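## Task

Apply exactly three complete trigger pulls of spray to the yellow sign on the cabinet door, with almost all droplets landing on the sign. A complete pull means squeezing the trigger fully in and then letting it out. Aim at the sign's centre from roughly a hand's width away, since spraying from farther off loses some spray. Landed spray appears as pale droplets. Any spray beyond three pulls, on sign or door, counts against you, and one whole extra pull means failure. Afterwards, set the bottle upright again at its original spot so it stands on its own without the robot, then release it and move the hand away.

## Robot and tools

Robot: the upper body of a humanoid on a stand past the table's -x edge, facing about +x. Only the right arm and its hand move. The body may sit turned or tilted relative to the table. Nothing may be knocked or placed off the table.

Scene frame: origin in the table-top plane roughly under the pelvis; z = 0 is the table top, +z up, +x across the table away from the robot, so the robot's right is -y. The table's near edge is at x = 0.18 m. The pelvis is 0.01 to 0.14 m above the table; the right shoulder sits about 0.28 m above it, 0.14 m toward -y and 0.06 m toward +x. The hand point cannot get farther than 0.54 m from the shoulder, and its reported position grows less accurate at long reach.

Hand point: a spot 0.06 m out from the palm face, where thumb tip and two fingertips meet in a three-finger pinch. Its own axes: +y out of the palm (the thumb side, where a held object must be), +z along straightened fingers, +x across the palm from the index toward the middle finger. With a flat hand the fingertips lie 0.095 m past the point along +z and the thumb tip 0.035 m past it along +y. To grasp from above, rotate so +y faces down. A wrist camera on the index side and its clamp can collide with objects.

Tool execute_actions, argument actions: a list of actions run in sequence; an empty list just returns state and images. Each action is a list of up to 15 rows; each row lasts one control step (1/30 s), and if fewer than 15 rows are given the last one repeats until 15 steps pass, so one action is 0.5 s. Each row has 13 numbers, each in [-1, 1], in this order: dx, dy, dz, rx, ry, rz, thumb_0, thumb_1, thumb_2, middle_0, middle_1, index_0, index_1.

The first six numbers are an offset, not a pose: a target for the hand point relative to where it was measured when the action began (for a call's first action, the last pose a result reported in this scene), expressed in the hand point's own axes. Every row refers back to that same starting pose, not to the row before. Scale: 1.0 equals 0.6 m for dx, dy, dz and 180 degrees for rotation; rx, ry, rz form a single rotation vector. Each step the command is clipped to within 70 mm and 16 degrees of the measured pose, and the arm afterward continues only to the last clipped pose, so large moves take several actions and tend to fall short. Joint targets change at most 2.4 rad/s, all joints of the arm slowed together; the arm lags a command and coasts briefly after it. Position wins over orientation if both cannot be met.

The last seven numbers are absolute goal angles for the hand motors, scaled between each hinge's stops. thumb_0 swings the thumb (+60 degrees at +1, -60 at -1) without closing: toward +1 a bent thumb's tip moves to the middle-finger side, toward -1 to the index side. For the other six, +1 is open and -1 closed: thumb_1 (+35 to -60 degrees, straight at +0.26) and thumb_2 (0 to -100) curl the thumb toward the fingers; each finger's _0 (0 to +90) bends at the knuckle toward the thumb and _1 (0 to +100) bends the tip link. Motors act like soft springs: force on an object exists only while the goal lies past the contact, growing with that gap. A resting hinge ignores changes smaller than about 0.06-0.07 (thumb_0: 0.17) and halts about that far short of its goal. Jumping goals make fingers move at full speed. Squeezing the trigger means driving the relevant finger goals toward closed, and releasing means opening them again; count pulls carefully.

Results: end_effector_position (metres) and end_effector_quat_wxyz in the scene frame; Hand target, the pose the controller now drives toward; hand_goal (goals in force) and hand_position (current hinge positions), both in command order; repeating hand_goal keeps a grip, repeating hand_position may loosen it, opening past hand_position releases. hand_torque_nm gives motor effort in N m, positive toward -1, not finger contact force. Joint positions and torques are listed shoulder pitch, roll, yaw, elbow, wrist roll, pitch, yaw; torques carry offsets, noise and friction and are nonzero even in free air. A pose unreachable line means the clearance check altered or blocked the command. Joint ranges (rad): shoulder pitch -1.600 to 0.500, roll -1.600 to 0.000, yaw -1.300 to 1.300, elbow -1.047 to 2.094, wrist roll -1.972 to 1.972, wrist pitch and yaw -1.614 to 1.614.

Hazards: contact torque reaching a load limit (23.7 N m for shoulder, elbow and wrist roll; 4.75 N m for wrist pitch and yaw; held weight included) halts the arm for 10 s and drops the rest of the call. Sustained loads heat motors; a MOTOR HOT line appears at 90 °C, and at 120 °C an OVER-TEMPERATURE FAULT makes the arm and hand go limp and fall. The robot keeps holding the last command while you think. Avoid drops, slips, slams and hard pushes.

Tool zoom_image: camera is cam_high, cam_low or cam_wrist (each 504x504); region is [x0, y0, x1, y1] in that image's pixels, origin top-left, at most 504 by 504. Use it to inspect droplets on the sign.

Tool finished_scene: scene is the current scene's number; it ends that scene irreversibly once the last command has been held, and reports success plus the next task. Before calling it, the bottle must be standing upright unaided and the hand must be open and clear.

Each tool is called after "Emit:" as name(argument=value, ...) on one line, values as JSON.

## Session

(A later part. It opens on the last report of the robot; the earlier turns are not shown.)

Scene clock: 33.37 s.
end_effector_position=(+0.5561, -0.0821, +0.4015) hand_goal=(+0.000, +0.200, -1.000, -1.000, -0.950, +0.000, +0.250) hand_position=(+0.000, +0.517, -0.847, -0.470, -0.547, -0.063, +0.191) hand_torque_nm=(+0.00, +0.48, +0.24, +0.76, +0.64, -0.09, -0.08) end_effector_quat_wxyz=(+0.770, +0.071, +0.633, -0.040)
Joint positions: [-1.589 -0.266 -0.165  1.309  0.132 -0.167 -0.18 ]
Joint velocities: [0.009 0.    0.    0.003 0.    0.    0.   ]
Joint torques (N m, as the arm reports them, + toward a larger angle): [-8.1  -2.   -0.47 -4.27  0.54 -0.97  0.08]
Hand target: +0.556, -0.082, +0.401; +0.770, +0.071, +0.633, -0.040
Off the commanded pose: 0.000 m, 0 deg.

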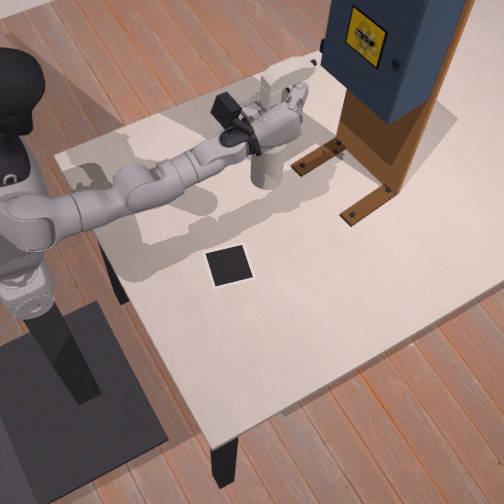

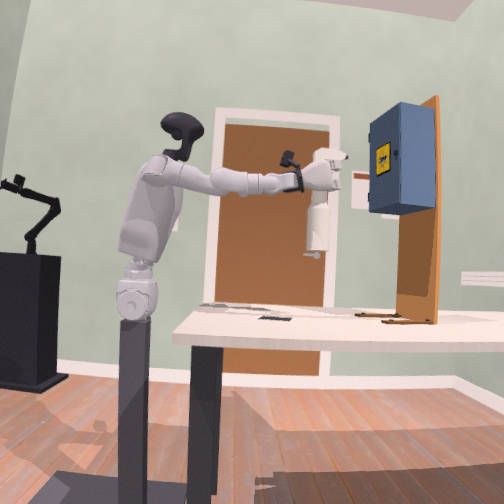

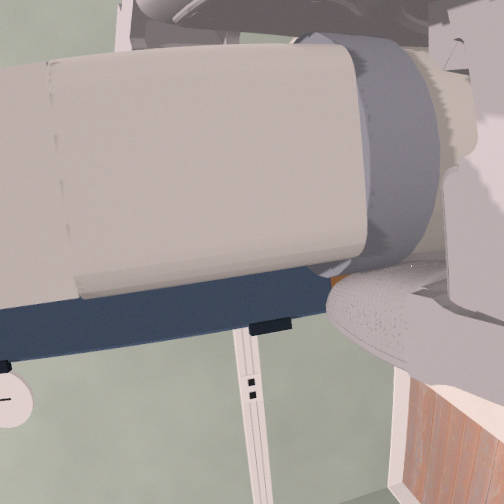

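Released. Pull 2.

Emit:
execute_actions(actions=[[[0,0,0,0,0,0,0,0.2,-1,-1,-0.95,-0.1,0.15],[0,0,0,0,0,0,0,0.2,-1,-1,-0.95,-0.17,0.08],[0,0,0,0,0,0,0,0.2,-1,-1,-0.95,-0.24,0.01],[0,0,0,0,0,0,0,0.2,-1,-1,-0.95,-0.31,-0.06],[0,0,0,0,0,0,0,0.2,-1,-1,-0.95,-0.38,-0.12],[0,0,0,0,0,0,0,0.2,-1,-1,-0.95,-0.44,-0.18],[0,0,0,0,0,0,0,0.2,-1,-1,-0.95,-0.5,-0.23],[0,0,0,0,0,0,0,0.2,-1,-1,-0.95,-0.55,-0.27],[0,0,0,0,0,0,0,0.2,-1,-1,-0.95,-0.6,-0.3],[0,0,0,0,0,0,0,0.2,-1,-1,-0.95,-0.65,-0.33],[0,0,0,0,0,0,0,0.2,-1,-1,-0.95,-0.7,-0.36],[0,0,0,0,0,0,0,0.2,-1,-1,-0.95,-0.75,-0.4],[0,0,0,0,0,0,0,0.2,-1,-1,-0.95,-0.8,-0.44],[0,0,0,0,0,0,0,0.2,-1,-1,-0.95,-0.85,-0.48],[0,0,0,0,0,0,0,0.2,-1,-1,-0.95,-0.9,-0.52]],[[0,0,0,0,0,0,0,0.2,-1,-1,-0.95,-0.95,-0.56],[0,0,0,0,0,0,0,0.2,-1,-1,-0.95,-1,-0.6]]])

Emit:
zoom_image(camera="cam_high", region=[230, 0, 410, 180])

Emit:
zoom_image(camera="cam_low", region=[280, 120, 420, 260])

Scene clock: 34.77 s.
end_effector_position=(+0.5561, -0.0821, +0.4015) hand_goal=(+0.000, +0.200, -1.000, -1.000, -0.950, -1.000, -0.600) hand_position=(+0.000, +0.517, -0.847, -0.470, -0.547, -0.408, -0.287) hand_torque_nm=(+0.00, +0.48, +0.24, +0.76, +0.64, +0.76, +0.50) end_effector_quat_wxyz=(+0.770, +0.071, +0.633, -0.040)
Joint positions: [-1.589 -0.266 -0.165  1.309  0.132 -0.167 -0.18 ]
Joint velocities: [ 0.003 -0.017  0.002  0.     0.002  0.     0.   ]
Joint torques (N m, as the arm reports them, + toward a larger angle): [-8.11 -1.95 -0.48 -4.29  0.61 -0.97  0.07]
Hand target: +0.556, -0.082, +0.401; +0.770, +0.071, +0.633, -0.040
Off the commanded pose: 0.000 m, 0 deg.

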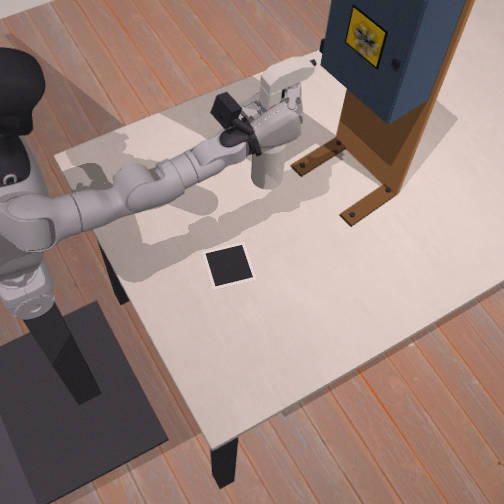

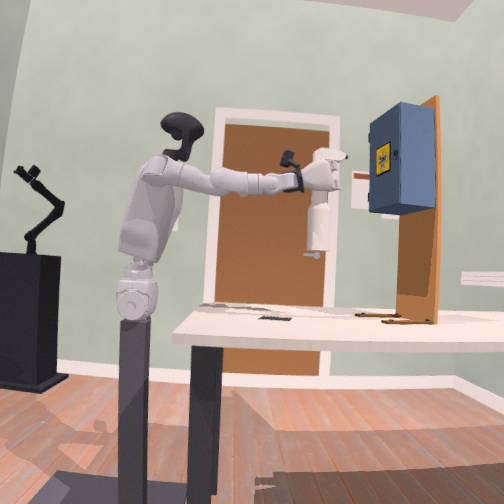

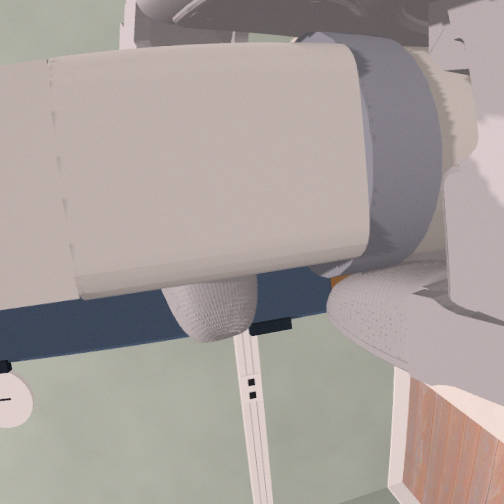

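Region (230, 0, 410, 180) of cam_high's 504x504 image, scaled by 2.800, with more detail than that image has.

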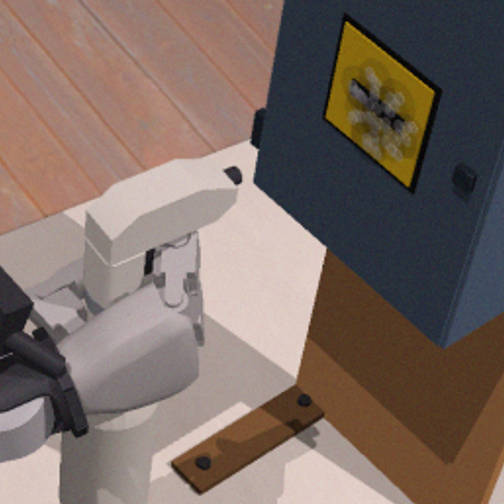

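Region (280, 120, 420, 260) of cam_low's 504x504 image, scaled by 3.600, with more detail than that image has.

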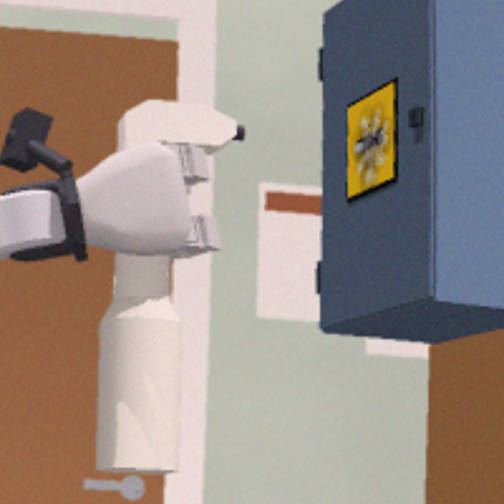

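Release and pull 3.

Emit:
execute_actions(actions=[[[0,0,0,0,0,0,0,0.2,-1,-1,-0.95,-0.85,-0.5],[0,0,0,0,0,0,0,0.2,-1,-1,-0.95,-0.7,-0.4],[0,0,0,0,0,0,0,0.2,-1,-1,-0.95,-0.58,-0.3],[0,0,0,0,0,0,0,0.2,-1,-1,-0.95,-0.46,-0.2],[0,0,0,0,0,0,0,0.2,-1,-1,-0.95,-0.36,-0.1],[0,0,0,0,0,0,0,0.2,-1,-1,-0.95,-0.26,0],[0,0,0,0,0,0,0,0.2,-1,-1,-0.95,-0.17,0.08],[0,0,0,0,0,0,0,0.2,-1,-1,-0.95,-0.08,0.16],[0,0,0,0,0,0,0,0.2,-1,-1,-0.95,0,0.25]],[[0,0,0,0,0,0,0,0.2,-1,-1,-0.95,0,0.25],[0,0,0,0,0,0,0,0.2,-1,-1,-0.95,0,0.25],[0,0,0,0,0,0,0,0.2,-1,-1,-0.95,0,0.25],[0,0,0,0,0,0,0,0.2,-1,-1,-0.95,0,0.25],[0,0,0,0,0,0,0,0.2,-1,-1,-0.95,0,0.25],[0,0,0,0,0,0,0,0.2,-1,-1,-0.95,-0.1,0.15],[0,0,0,0,0,0,0,0.2,-1,-1,-0.95,-0.17,0.08],[0,0,0,0,0,0,0,0.2,-1,-1,-0.95,-0.24,0.01],[0,0,0,0,0,0,0,0.2,-1,-1,-0.95,-0.31,-0.06],[0,0,0,0,0,0,0,0.2,-1,-1,-0.95,-0.38,-0.12],[0,0,0,0,0,0,0,0.2,-1,-1,-0.95,-0.44,-0.18],[0,0,0,0,0,0,0,0.2,-1,-1,-0.95,-0.5,-0.23],[0,0,0,0,0,0,0,0.2,-1,-1,-0.95,-0.55,-0.27],[0,0,0,0,0,0,0,0.2,-1,-1,-0.95,-0.6,-0.3],[0,0,0,0,0,0,0,0.2,-1,-1,-0.95,-0.65,-0.33]],[[0,0,0,0,0,0,0,0.2,-1,-1,-0.95,-0.7,-0.36],[0,0,0,0,0,0,0,0.2,-1,-1,-0.95,-0.75,-0.4],[0,0,0,0,0,0,0,0.2,-1,-1,-0.95,-0.8,-0.44],[0,0,0,0,0,0,0,0.2,-1,-1,-0.95,-0.85,-0.48],[0,0,0,0,0,0,0,0.2,-1,-1,-0.95,-0.9,-0.52],[0,0,0,0,0,0,0,0.2,-1,-1,-0.95,-0.95,-0.56],[0,0,0,0,0,0,0,0.2,-1,-1,-0.95,-1,-0.6]]])

Emit:
zoom_image(camera="cam_high", region=[230, 0, 410, 180])

Scene clock: 36.67 s.
end_effector_position=(+0.5561, -0.0821, +0.4015) hand_goal=(+0.000, +0.200, -1.000, -1.000, -0.950, -1.000, -0.600) hand_position=(+0.000, +0.517, -0.847, -0.470, -0.547, -0.408, -0.287) hand_torque_nm=(+0.00, +0.48, +0.24, +0.76, +0.64, +0.76, +0.50) end_effector_quat_wxyz=(+0.770, +0.071, +0.633, -0.040)
Joint positions: [-1.589 -0.266 -0.165  1.309  0.132 -0.167 -0.18 ]
Joint velocities: [0.011 0.003 0.008 0.003 0.    0.    0.   ]
Joint torques (N m, as the arm reports them, + toward a larger angle): [-8.1  -2.01 -0.52 -4.35  0.56 -0.96  0.1 ]
Hand target: +0.556, -0.082, +0.401; +0.770, +0.071, +0.633, -0.040
Off the commanded pose: 0.000 m, 0 deg.

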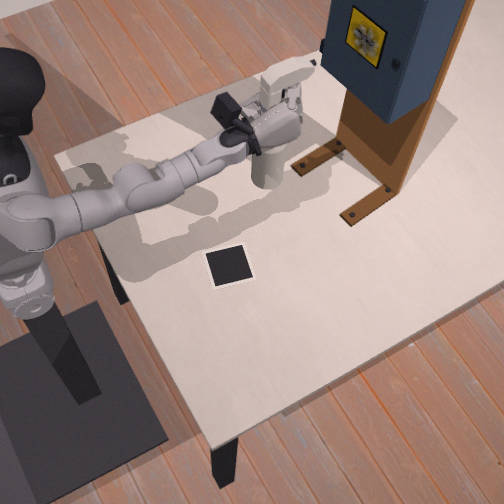

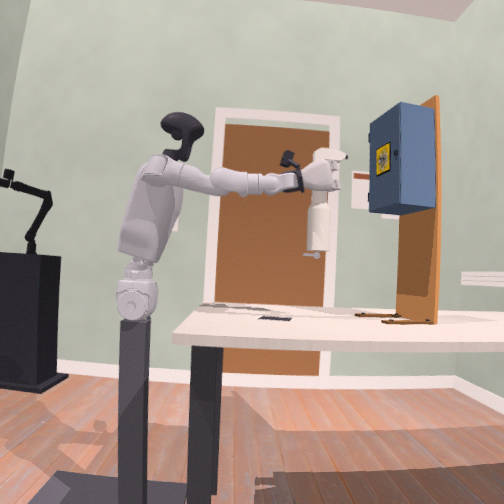

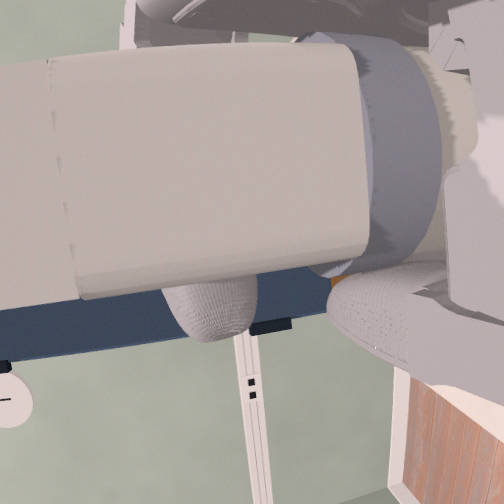

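Region (230, 0, 410, 180) of cam_high's 504x504 image, scaled by 2.800, with more detail than that image has.

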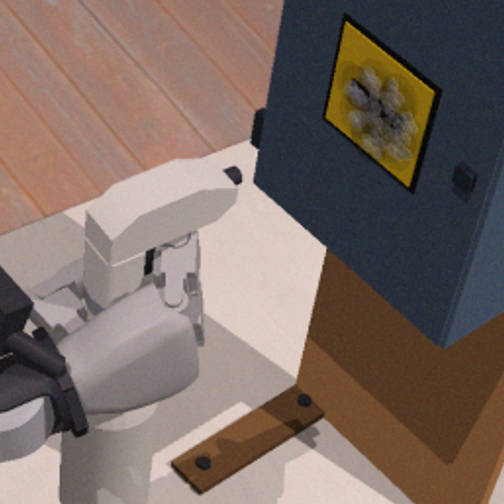

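Emit:
execute_actions(actions=[[[0,0,0,0,0,0,0,0.2,-1,-1,-0.95,-0.8,-0.45],[0,0,0,0,0,0,0,0.2,-1,-1,-0.95,-0.6,-0.3],[0,-0.003,-0.006,0,0,0,0,0.2,-1,-1,-0.95,-0.42,-0.15],[0.003,-0.008,-0.016,0.002,0,0,0,0.2,-1,-1,-0.95,-0.26,0],[0.008,-0.016,-0.028,0.004,-0.001,-0.001,0,0.2,-1,-1,-0.95,-0.12,0.13],[0.016,-0.025,-0.042,0.007,-0.002,-0.001,0,0.2,-1,-1,-0.95,0,0.25],[0.026,-0.035,-0.057,0.01,-0.002,-0.002,0,0.2,-1,-1,-0.95,0,0.25],[0.038,-0.046,-0.072,0.013,-0.003,-0.002,0,0.2,-1,-1,-0.95,0,0.25],[0.051,-0.057,-0.087,0.016,-0.004,-0.003,0,0.2,-1,-1,-0.95,0,0.25],[0.064,-0.068,-0.102,0.019,-0.004,-0.004,0,0.2,-1,-1,-0.95,0,0.25],[0.078,-0.079,-0.117,0.022,-0.005,-0.004,0,0.2,-1,-1,-0.95,0,0.25],[0.092,-0.09,-0.132,0.025,-0.006,-0.005,0,0.2,-1,-1,-0.95,0,0.25],[0.106,-0.101,-0.147,0.027,-0.006,-0.005,0,0.2,-1,-1,-0.95,0,0.25],[0.119,-0.112,-0.16,0.029,-0.007,-0.006,0,0.2,-1,-1,-0.95,0,0.25],[0.13,-0.121,-0.172,0.03,-0.007,-0.006,0,0.2,-1,-1,-0.95,0,0.25]]])

Scene clock: 37.60 s.
end_effector_position=(+0.5045, -0.1252, +0.3327) hand_goal=(+0.000, +0.200, -1.000, -1.000, -0.950, +0.000, +0.250) hand_position=(+0.000, +0.517, -0.847, -0.470, -0.547, -0.063, +0.196) hand_torque_nm=(+0.00, +0.48, +0.24, +0.76, +0.64, -0.09, -0.08) end_effector_quat_wxyz=(+0.818, +0.059, +0.572, -0.014)
Joint positions: [-1.076 -0.282 -0.172  0.872  0.223 -0.373 -0.013]
Joint velocities: [ 2.022  0.067 -0.04  -1.523  0.259 -0.461  0.022]
Joint torques (N m, as the arm reports them, + toward a larger angle): [-6.96 -1.91 -1.2  -4.78  0.75 -1.12  0.16]
Hand target: +0.480, -0.141, +0.307; +0.823, +0.074, +0.564, -0.021
Off the commanded pose: 0.055 m, 12 deg.

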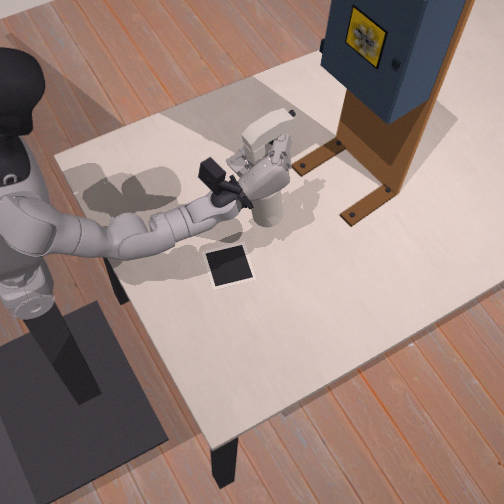

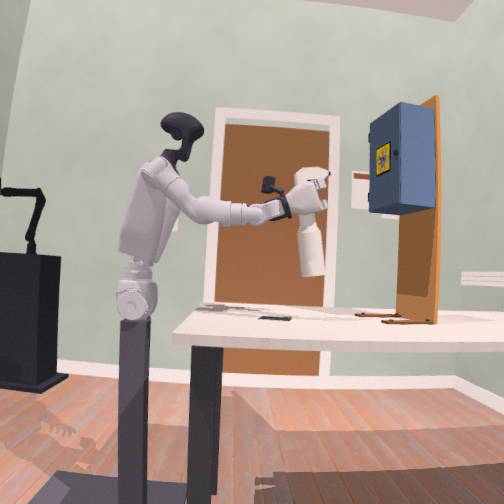

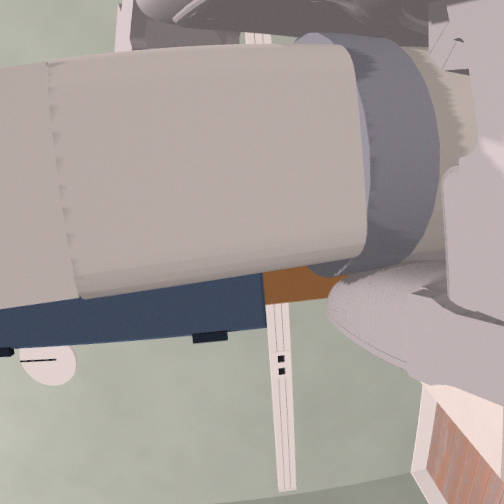

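Emit:
execute_actions(actions=[[[0.03,-0.035,-0.058,0.012,0,-0.002,0,0.2,-1,-1,-0.95,0,0.25],[0.037,-0.037,-0.068,0.017,0.005,-0.004,0,0.2,-1,-1,-0.95,0,0.25],[0.046,-0.039,-0.079,0.022,0.011,-0.007,0,0.2,-1,-1,-0.95,0,0.25],[0.056,-0.042,-0.09,0.027,0.017,-0.009,0,0.2,-1,-1,-0.95,0,0.25],[0.066,-0.045,-0.101,0.032,0.023,-0.011,0,0.2,-1,-1,-0.95,0,0.25],[0.076,-0.047,-0.112,0.036,0.028,-0.013,0,0.2,-1,-1,-0.95,0,0.25],[0.086,-0.05,-0.123,0.04,0.033,-0.015,0,0.2,-1,-1,-0.95,0,0.25],[0.096,-0.052,-0.133,0.043,0.036,-0.017,0,0.2,-1,-1,-0.95,0,0.25],[0.105,-0.054,-0.142,0.045,0.038,-0.018,0,0.2,-1,-1,-0.95,0,0.25],[0.1145,-0.056,-0.151,0.0458,0.0392,-0.0184,0,0.2,-1,-1,-0.95,0,0.25]]])

Emit:
zoom_image(camera="cam_low", region=[200, 190, 340, 330])

Scene clock: 38.67 s.
end_effector_position=(+0.4382, -0.1555, +0.2189) hand_goal=(+0.000, +0.200, -1.000, -1.000, -0.950, +0.000, +0.250) hand_position=(+0.000, +0.517, -0.847, -0.470, -0.547, -0.058, +0.198) hand_torque_nm=(+0.00, +0.48, +0.24, +0.76, +0.64, -0.08, -0.08) end_effector_quat_wxyz=(+0.759, +0.107, +0.637, -0.082)
Joint positions: [-0.563 -0.203 -0.149  0.508  0.187 -0.348 -0.161]
Joint velocities: [-0.034  0.002 -0.011 -0.014 -0.006 -0.066 -0.03 ]
Joint torques (N m, as the arm reports them, + toward a larger angle): [-6.34 -1.99 -0.96 -5.3   0.48 -1.3   0.03]
Hand target: +0.442, -0.153, +0.234; +0.775, +0.104, +0.618, -0.080
Off the commanded pose: 0.019 m, 3 deg.

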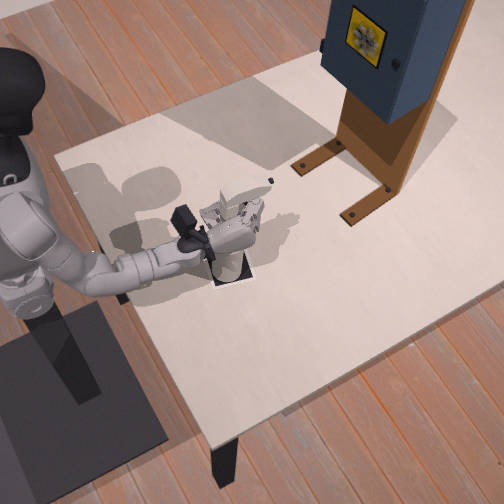

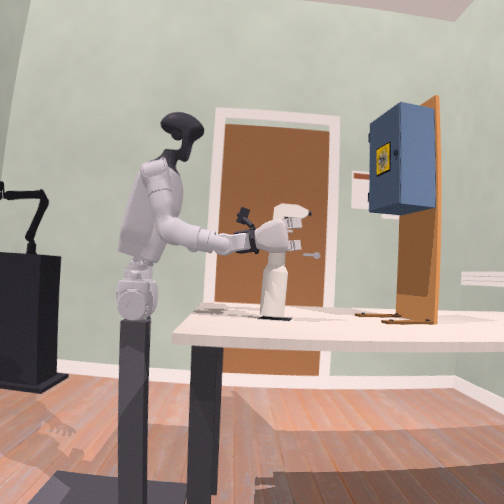

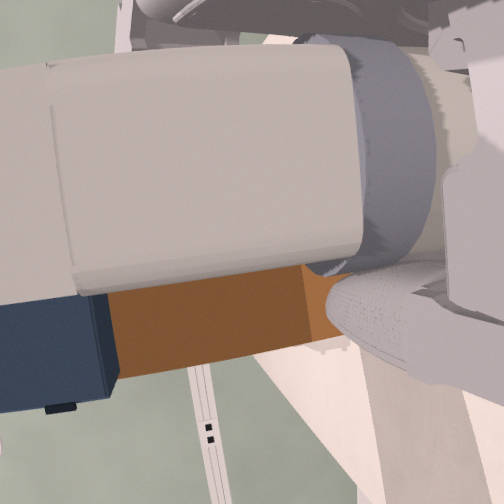

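Region (200, 190, 340, 330) of cam_low's 504x504 image, scaled by 3.600, with more detail than that image has.

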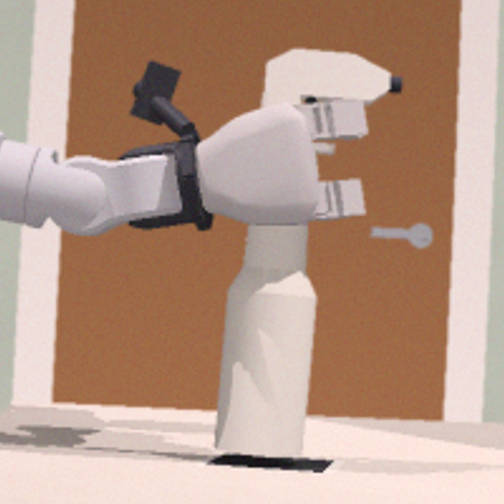

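Overshoot (good that I left margin). Get the settled state.

Emit:
execute_actions(actions=[])

Scene clock: 38.70 s.
end_effector_position=(+0.4387, -0.1551, +0.2211) hand_goal=(+0.000, +0.200, -1.000, -1.000, -0.950, +0.000, +0.250) hand_position=(+0.000, +0.517, -0.847, -0.470, -0.547, -0.058, +0.198) hand_torque_nm=(+0.00, +0.48, +0.24, +0.76, +0.64, -0.08, -0.08) end_effector_quat_wxyz=(+0.761, +0.107, +0.635, -0.082)
Joint positions: [-0.566 -0.203 -0.149  0.506  0.187 -0.351 -0.161]
Joint velocities: [-0.135 -0.006 -0.012 -0.071 -0.006 -0.099 -0.009]
Joint torques (N m, as the arm reports them, + toward a larger angle): [-5.89 -1.95 -1.06 -5.01  0.49 -1.19  0.01]
Hand target: +0.442, -0.153, +0.234; +0.775, +0.104, +0.618, -0.080
Off the commanded pose: 0.017 m, 2 deg.

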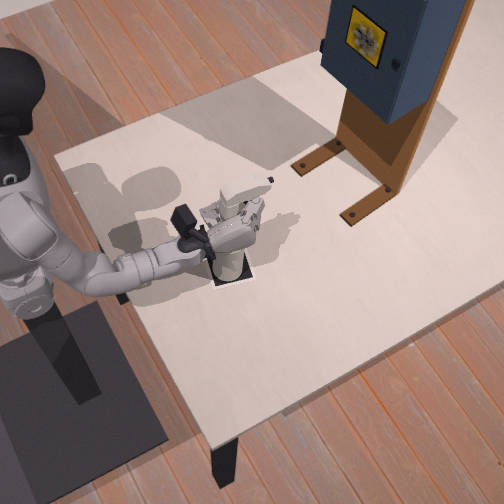

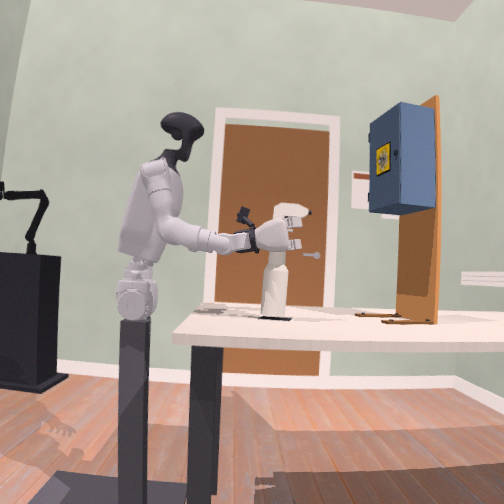

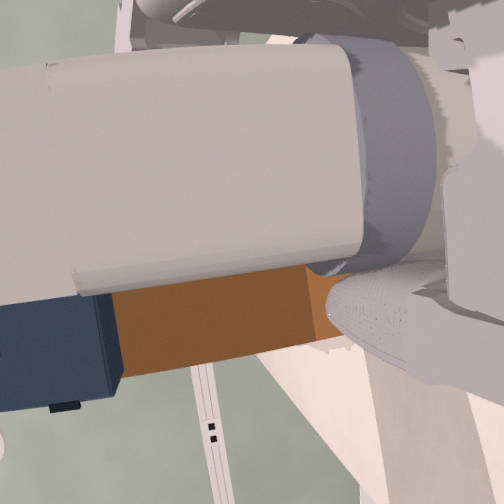

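Emit:
execute_actions(actions=[[[-0.02,0.008,0.007,-0.003,-0.0125,0,0,0.2,-1,-1,-0.95,0,0.25],[-0.018,0.011,0.006,-0.004,-0.0125,0,0,0.2,-1,-1,-0.95,0,0.25],[-0.015,0.014,0.004,-0.005,-0.0125,0,0,0.2,-1,-1,-0.95,0,0.25],[-0.012,0.016,0.002,-0.005,-0.0125,0,0,0.2,-1,-1,-0.95,0,0.25],[-0.009,0.017,0.001,-0.005,-0.0125,0,0,0.2,-1,-1,-0.95,0,0.25],[-0.006,0.017,0,-0.005,-0.0125,0,0,0.2,-1,-1,-0.95,0,0.25],[-0.003,0.017,-0.0005,-0.005,-0.0125,0,0,0.2,-1,-1,-0.95,0,0.25],[0,0.0165,-0.001,-0.005,-0.0125,0,0,0.2,-1,-1,-0.95,0,0.25],[0.003,0.016,-0.0017,-0.005,-0.0125,0,0,0.2,-1,-1,-0.95,0,0.25],[0.006,0.016,-0.0022,-0.005,-0.0125,0,0,0.2,-1,-1,-0.95,0,0.25],[0.008,0.016,-0.0025,-0.005,-0.0125,0,0,0.2,-1,-1,-0.95,0,0.25],[0.009,0.016,-0.0027,-0.005,-0.0125,0,0,0.2,-1,-1,-0.95,0,0.25]]])

Emit:
zoom_image(camera="cam_low", region=[200, 190, 340, 330])

Emit:
zoom_image(camera="cam_high", region=[150, 150, 330, 330])

Scene clock: 39.73 s.
end_effector_position=(+0.4394, -0.1464, +0.2133) hand_goal=(+0.000, +0.200, -1.000, -1.000, -0.950, +0.000, +0.250) hand_position=(+0.000, +0.517, -0.847, -0.470, -0.547, -0.057, +0.198) hand_torque_nm=(+0.00, +0.48, +0.24, +0.76, +0.64, -0.08, -0.08) end_effector_quat_wxyz=(+0.770, +0.102, +0.624, -0.080)
Joint positions: [-0.601 -0.183 -0.136  0.639  0.166 -0.483 -0.161]
Joint velocities: [-0.025  0.008  0.008  0.117  0.    -0.106  0.003]
Joint torques (N m, as the arm reports them, + toward a larger angle): [-5.38 -1.55 -0.92 -4.15  0.49 -1.09  0.16]
Hand target: +0.440, -0.145, +0.216; +0.774, +0.100, +0.620, -0.078
Off the commanded pose: 0.003 m, 1 deg.

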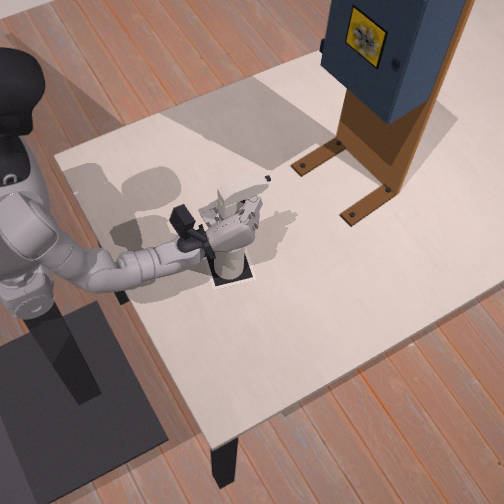

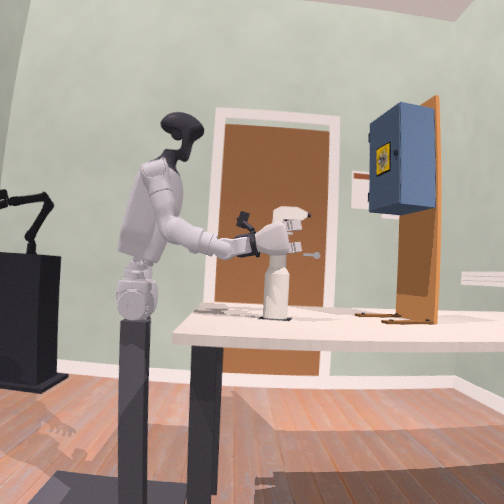

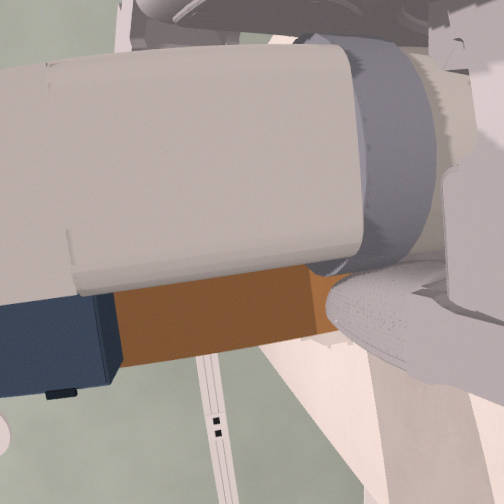

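Region (200, 190, 340, 330) of cam_low's 504x504 image, scaled by 3.600, with more detail than that image has.

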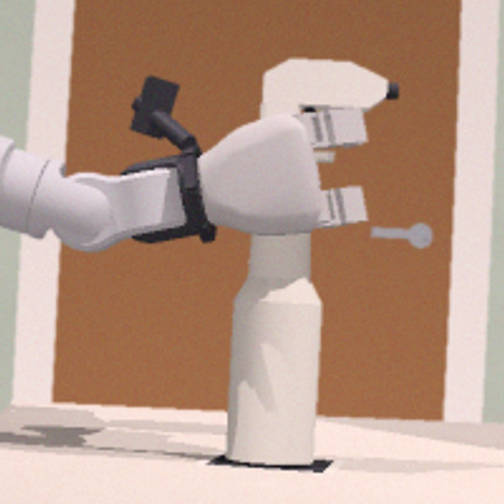

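Region (150, 150, 330, 330) of cam_high's 504x504 image, scaled by 2.800, with more detail than that image has.

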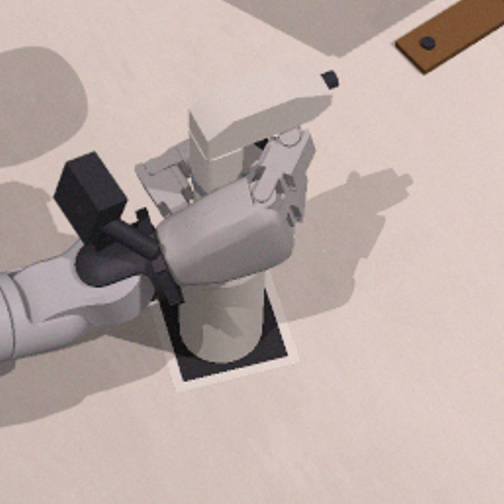

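Emit:
execute_actions(actions=[[[-0.003,0.003,0.002,0,0,0,0,0.2,-1,-1,-0.95,0,0.25],[-0.002,0.005,0.002,0,0,0,0,0.2,-1,-1,-0.95,0,0.25],[0,0.0055,0.002,0,0,0,0,0.2,-1,-1,-0.95,0,0.25],[0.002,0.0055,0.0015,0,0,0,0,0.2,-1,-1,-0.95,0,0.25],[0.004,0.0055,0.001,0,0,0,0,0.2,-1,-1,-0.95,0,0.25],[0.0055,0.0055,0.001,0,0,0,0,0.2,-1,-1,-0.95,0,0.25],[0.0065,0.0055,0.001,0,0,0,0,0.2,-1,-1,-0.95,0,0.25]],[[0,0,0,0,0,0,0,0.3,-0.95,-0.85,-0.85,0,0.25],[0,0,0,0,0,0,0,0.38,-0.9,-0.7,-0.75,0,0.25],[0,0,0,0,0,0,0,0.46,-0.85,-0.57,-0.65,0,0.25],[0,0,0,0,0,0,0,0.53,-0.8,-0.47,-0.55,0,0.25],[0,0,0,0,0,0,0,0.6,-0.7,-0.37,-0.45,0,0.25],[0,0,0,0,0,0,0,0.66,-0.55,-0.25,-0.35,0,0.25],[0,0,0,0,0,0,0,0.72,-0.4,-0.12,-0.22,0,0.25],[0,0,0,0,0,0,0,0.78,-0.2,0.02,-0.08,0,0.25],[0,0,0,0,0,0,0,0.84,0,0.15,0.08,0,0.25],[0,0,0,0,0,0,0,0.88,0.25,0.28,0.22,0,0.25],[0,0,0,0,0,0,0,0.9,0.5,0.4,0.36,0,0.25],[0,0,0,0,0,0,0,0.9,0.7,0.5,0.5,0,0.25]]])

Emit:
zoom_image(camera="cam_low", region=[200, 190, 340, 330])

Emit:
zoom_image(camera="cam_high", region=[150, 150, 330, 330])

Scene clock: 41.23 s.
end_effector_position=(+0.4414, -0.1448, +0.2102) hand_goal=(+0.000, +0.900, +0.700, +0.500, +0.500, +0.000, +0.250) hand_position=(+0.000, +0.840, +0.538, +0.384, +0.377, -0.054, +0.198) hand_torque_nm=(+0.00, -0.07, -0.06, -0.07, -0.07, -0.08, -0.08) end_effector_quat_wxyz=(+0.770, +0.105, +0.624, -0.080)
Joint positions: [-0.621 -0.176 -0.136  0.694  0.162 -0.52  -0.167]
Joint velocities: [0.006 0.005 0.003 0.005 0.    0.    0.   ]
Joint torques (N m, as the arm reports them, + toward a larger angle): [-4.39 -1.42 -0.8  -3.44  0.53 -0.77  0.08]
Hand target: +0.441, -0.145, +0.210; +0.770, +0.105, +0.624, -0.080
Off the commanded pose: 0.000 m, 0 deg.

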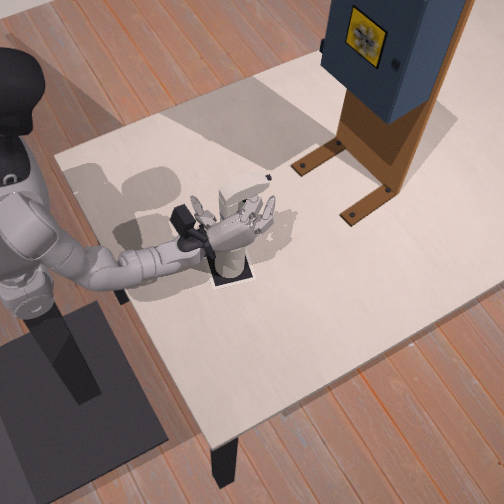

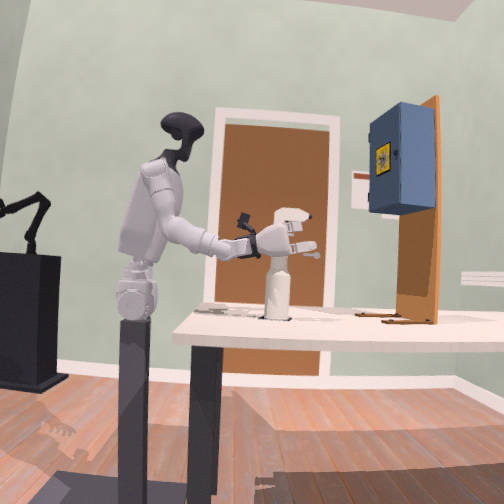

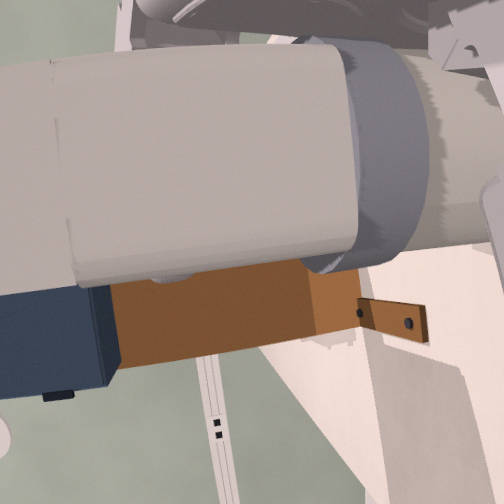

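Region (200, 190, 340, 330) of cam_low's 504x504 image, scaled by 3.600, with more detail than that image has.

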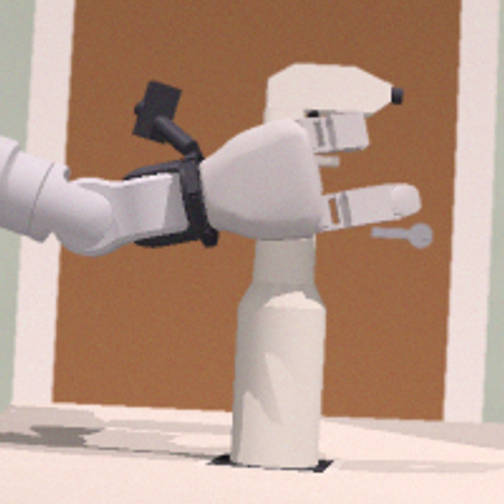

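Region (150, 150, 330, 330) of cam_high's 504x504 image, scaled by 2.800, with more detail than that image has.

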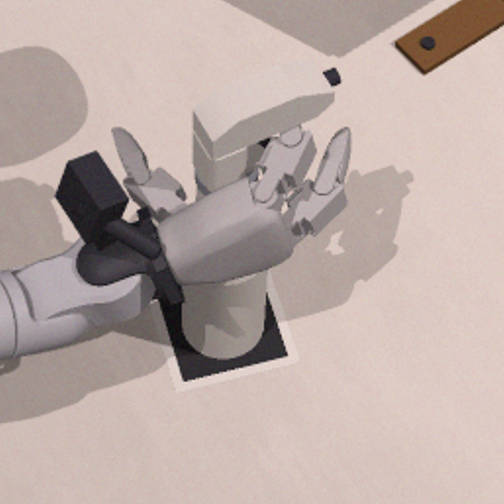

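Emit:
execute_actions(actions=[[[0.003,-0.003,0.001,0,0.003,0,0,0.9,0.7,0.5,0.5,0,0.25],[0.005,-0.007,0.002,0,0.006,0,0,0.9,0.7,0.5,0.5,0,0.25],[0.006,-0.012,0.003,0,0.009,0,0,0.9,0.7,0.5,0.5,0,0.25],[0.006,-0.018,0.004,0,0.011,0,0,0.9,0.7,0.5,0.5,0,0.25],[0.006,-0.025,0.005,0,0.011,0,0,0.9,0.7,0.5,0.5,0,0.25],[0.006,-0.032,0.005,0,0.011,0,0,0.9,0.7,0.5,0.5,0,0.25],[0.006,-0.04,0.005,0,0.011,0,0,0.9,0.7,0.5,0.5,0,0.25],[0.006,-0.048,0.005,0,0.011,0,0,0.9,0.7,0.5,0.5,0,0.25],[0.006,-0.055,0.005,0,0.011,0,0,0.9,0.7,0.5,0.5,0,0.25]]])

Emit:
zoom_image(camera="cam_high", region=[150, 150, 330, 330])

Scene clock: 42.07 s.
end_effector_position=(+0.4380, -0.1798, +0.2059) hand_goal=(+0.000, +0.900, +0.700, +0.500, +0.500, +0.000, +0.250) hand_position=(+0.000, +0.850, +0.650, +0.444, +0.449, -0.054, +0.198) hand_torque_nm=(+0.00, -0.08, -0.08, -0.08, -0.08, -0.08, -0.08) end_effector_quat_wxyz=(+0.759, +0.107, +0.637, -0.083)
Joint positions: [-0.609 -0.257 -0.191  0.721  0.24  -0.491 -0.061]
Joint velocities: [-0.005  0.06   0.    -0.002 -0.002 -0.004  0.042]
Joint torques (N m, as the arm reports them, + toward a larger angle): [-4.36 -1.75 -0.87 -3.16  0.64 -0.86  0.17]
Hand target: +0.438, -0.178, +0.206; +0.759, +0.107, +0.637, -0.079
Off the commanded pose: 0.003 m, 0 deg.

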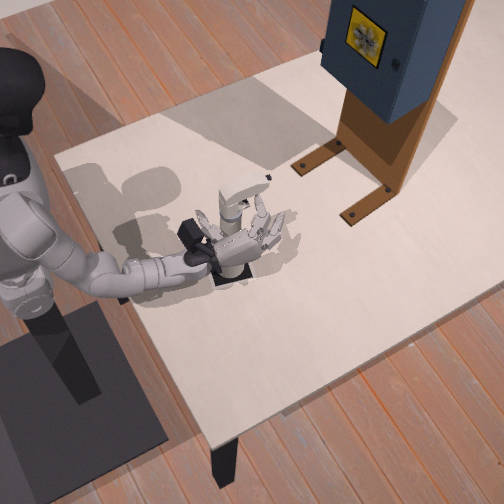

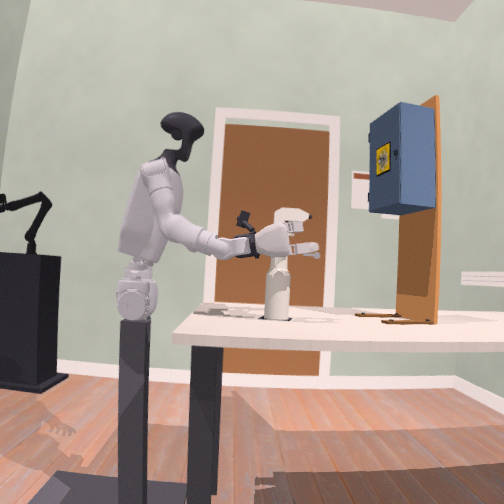

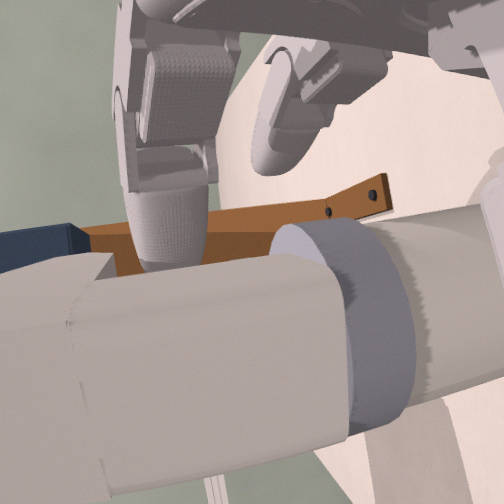

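Region (150, 150, 330, 330) of cam_high's 504x504 image, scaled by 2.800, with more detail than that image has.

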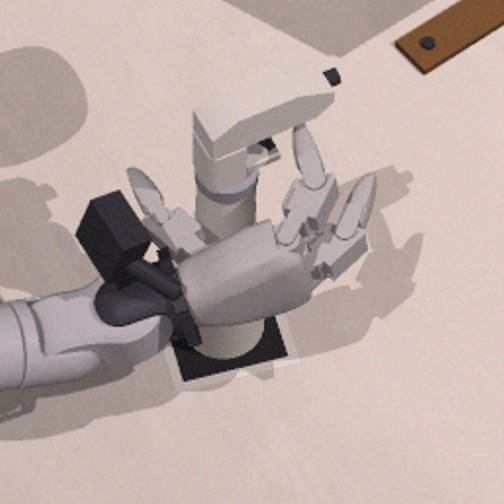

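Clean. Continue retreating.

Emit:
execute_actions(actions=[[[0,-0.01,0,0,0,0,0,0.9,0.7,0.5,0.5,0,0.25],[0,-0.022,0,0,0,0,0,0.9,0.7,0.5,0.5,0,0.25],[0,-0.036,0,0,0,0,0,0.9,0.7,0.5,0.5,0,0.25],[0,-0.05,-0.003,0,0,0,0,0.9,0.7,0.5,0.5,0,0.25],[0,-0.065,-0.008,0,0,0,0,0.9,0.7,0.5,0.5,0,0.25],[0,-0.08,-0.015,0,0,0,0,0.9,0.7,0.5,0.5,0,0.25],[0,-0.095,-0.025,0,0,0,0,0.9,0.7,0.5,0.5,0,0.25],[0,-0.11,-0.035,0,0,0,0,0.9,0.7,0.5,0.5,0,0.25],[0,-0.125,-0.047,0,0,0,0,0.9,0.7,0.5,0.5,0,0.25],[0,-0.138,-0.06,0,0,0,0,0.9,0.7,0.5,0.5,0,0.25],[0,-0.15,-0.072,0,0,0,0,0.9,0.7,0.5,0.5,0,0.25],[0,-0.16,-0.083,0,0,0,0,0.9,0.7,0.5,0.5,0,0.25],[0,-0.168,-0.092,0,0,0,0,0.9,0.7,0.5,0.5,0,0.25],[0,-0.173,-0.098,0,0,0,0,0.9,0.7,0.5,0.5,0,0.25],[0,-0.175,-0.1,0,0,0,0,0.9,0.7,0.5,0.5,0,0.25]]])

Emit:
zoom_image(camera="cam_high", region=[150, 150, 330, 330])

Scene clock: 42.83 s.
end_effector_position=(+0.3666, -0.2668, +0.1902) hand_goal=(+0.000, +0.900, +0.700, +0.500, +0.500, +0.000, +0.250) hand_position=(+0.000, +0.850, +0.650, +0.444, +0.449, -0.054, +0.199) hand_torque_nm=(+0.00, -0.08, -0.08, -0.08, -0.08, -0.08, -0.08) end_effector_quat_wxyz=(+0.757, +0.109, +0.638, -0.090)
Joint positions: [-0.355 -0.415 -0.348  0.684  0.477 -0.559  0.258]
Joint velocities: [ 0.85  -0.1   -0.287 -0.319  0.497 -0.066  0.519]
Joint torques (N m, as the arm reports them, + toward a larger angle): [-3.36 -3.18 -1.57 -3.8   0.77 -0.81  0.24]
Hand target: +0.358, -0.270, +0.192; +0.761, +0.108, +0.634, -0.086
Off the commanded pose: 0.013 m, 1 deg.

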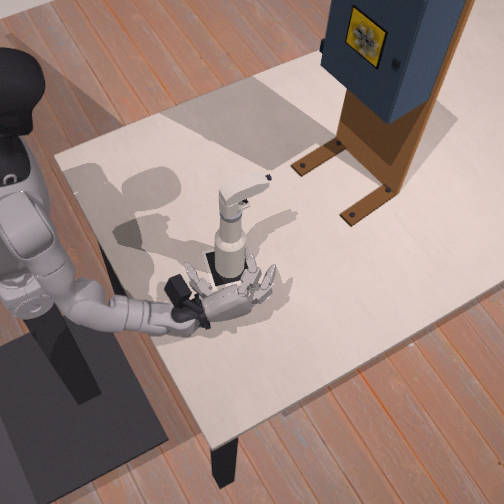

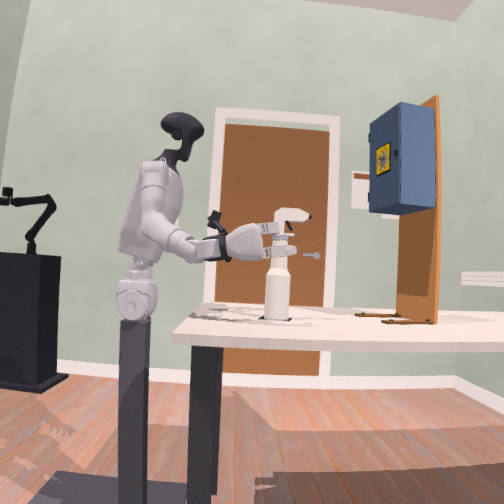

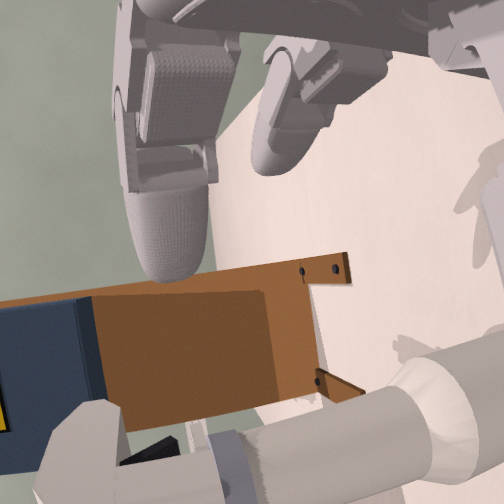

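Region (150, 150, 330, 330) of cam_high's 504x504 image, scaled by 2.800, with more detail than that image has.

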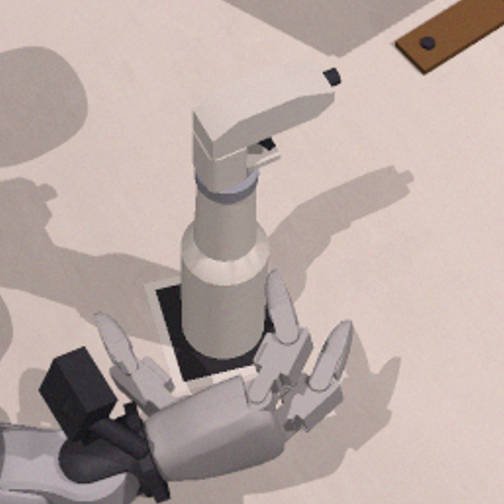

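Emit:
finished_scene(scene=2)

The scene is finished: the task was done.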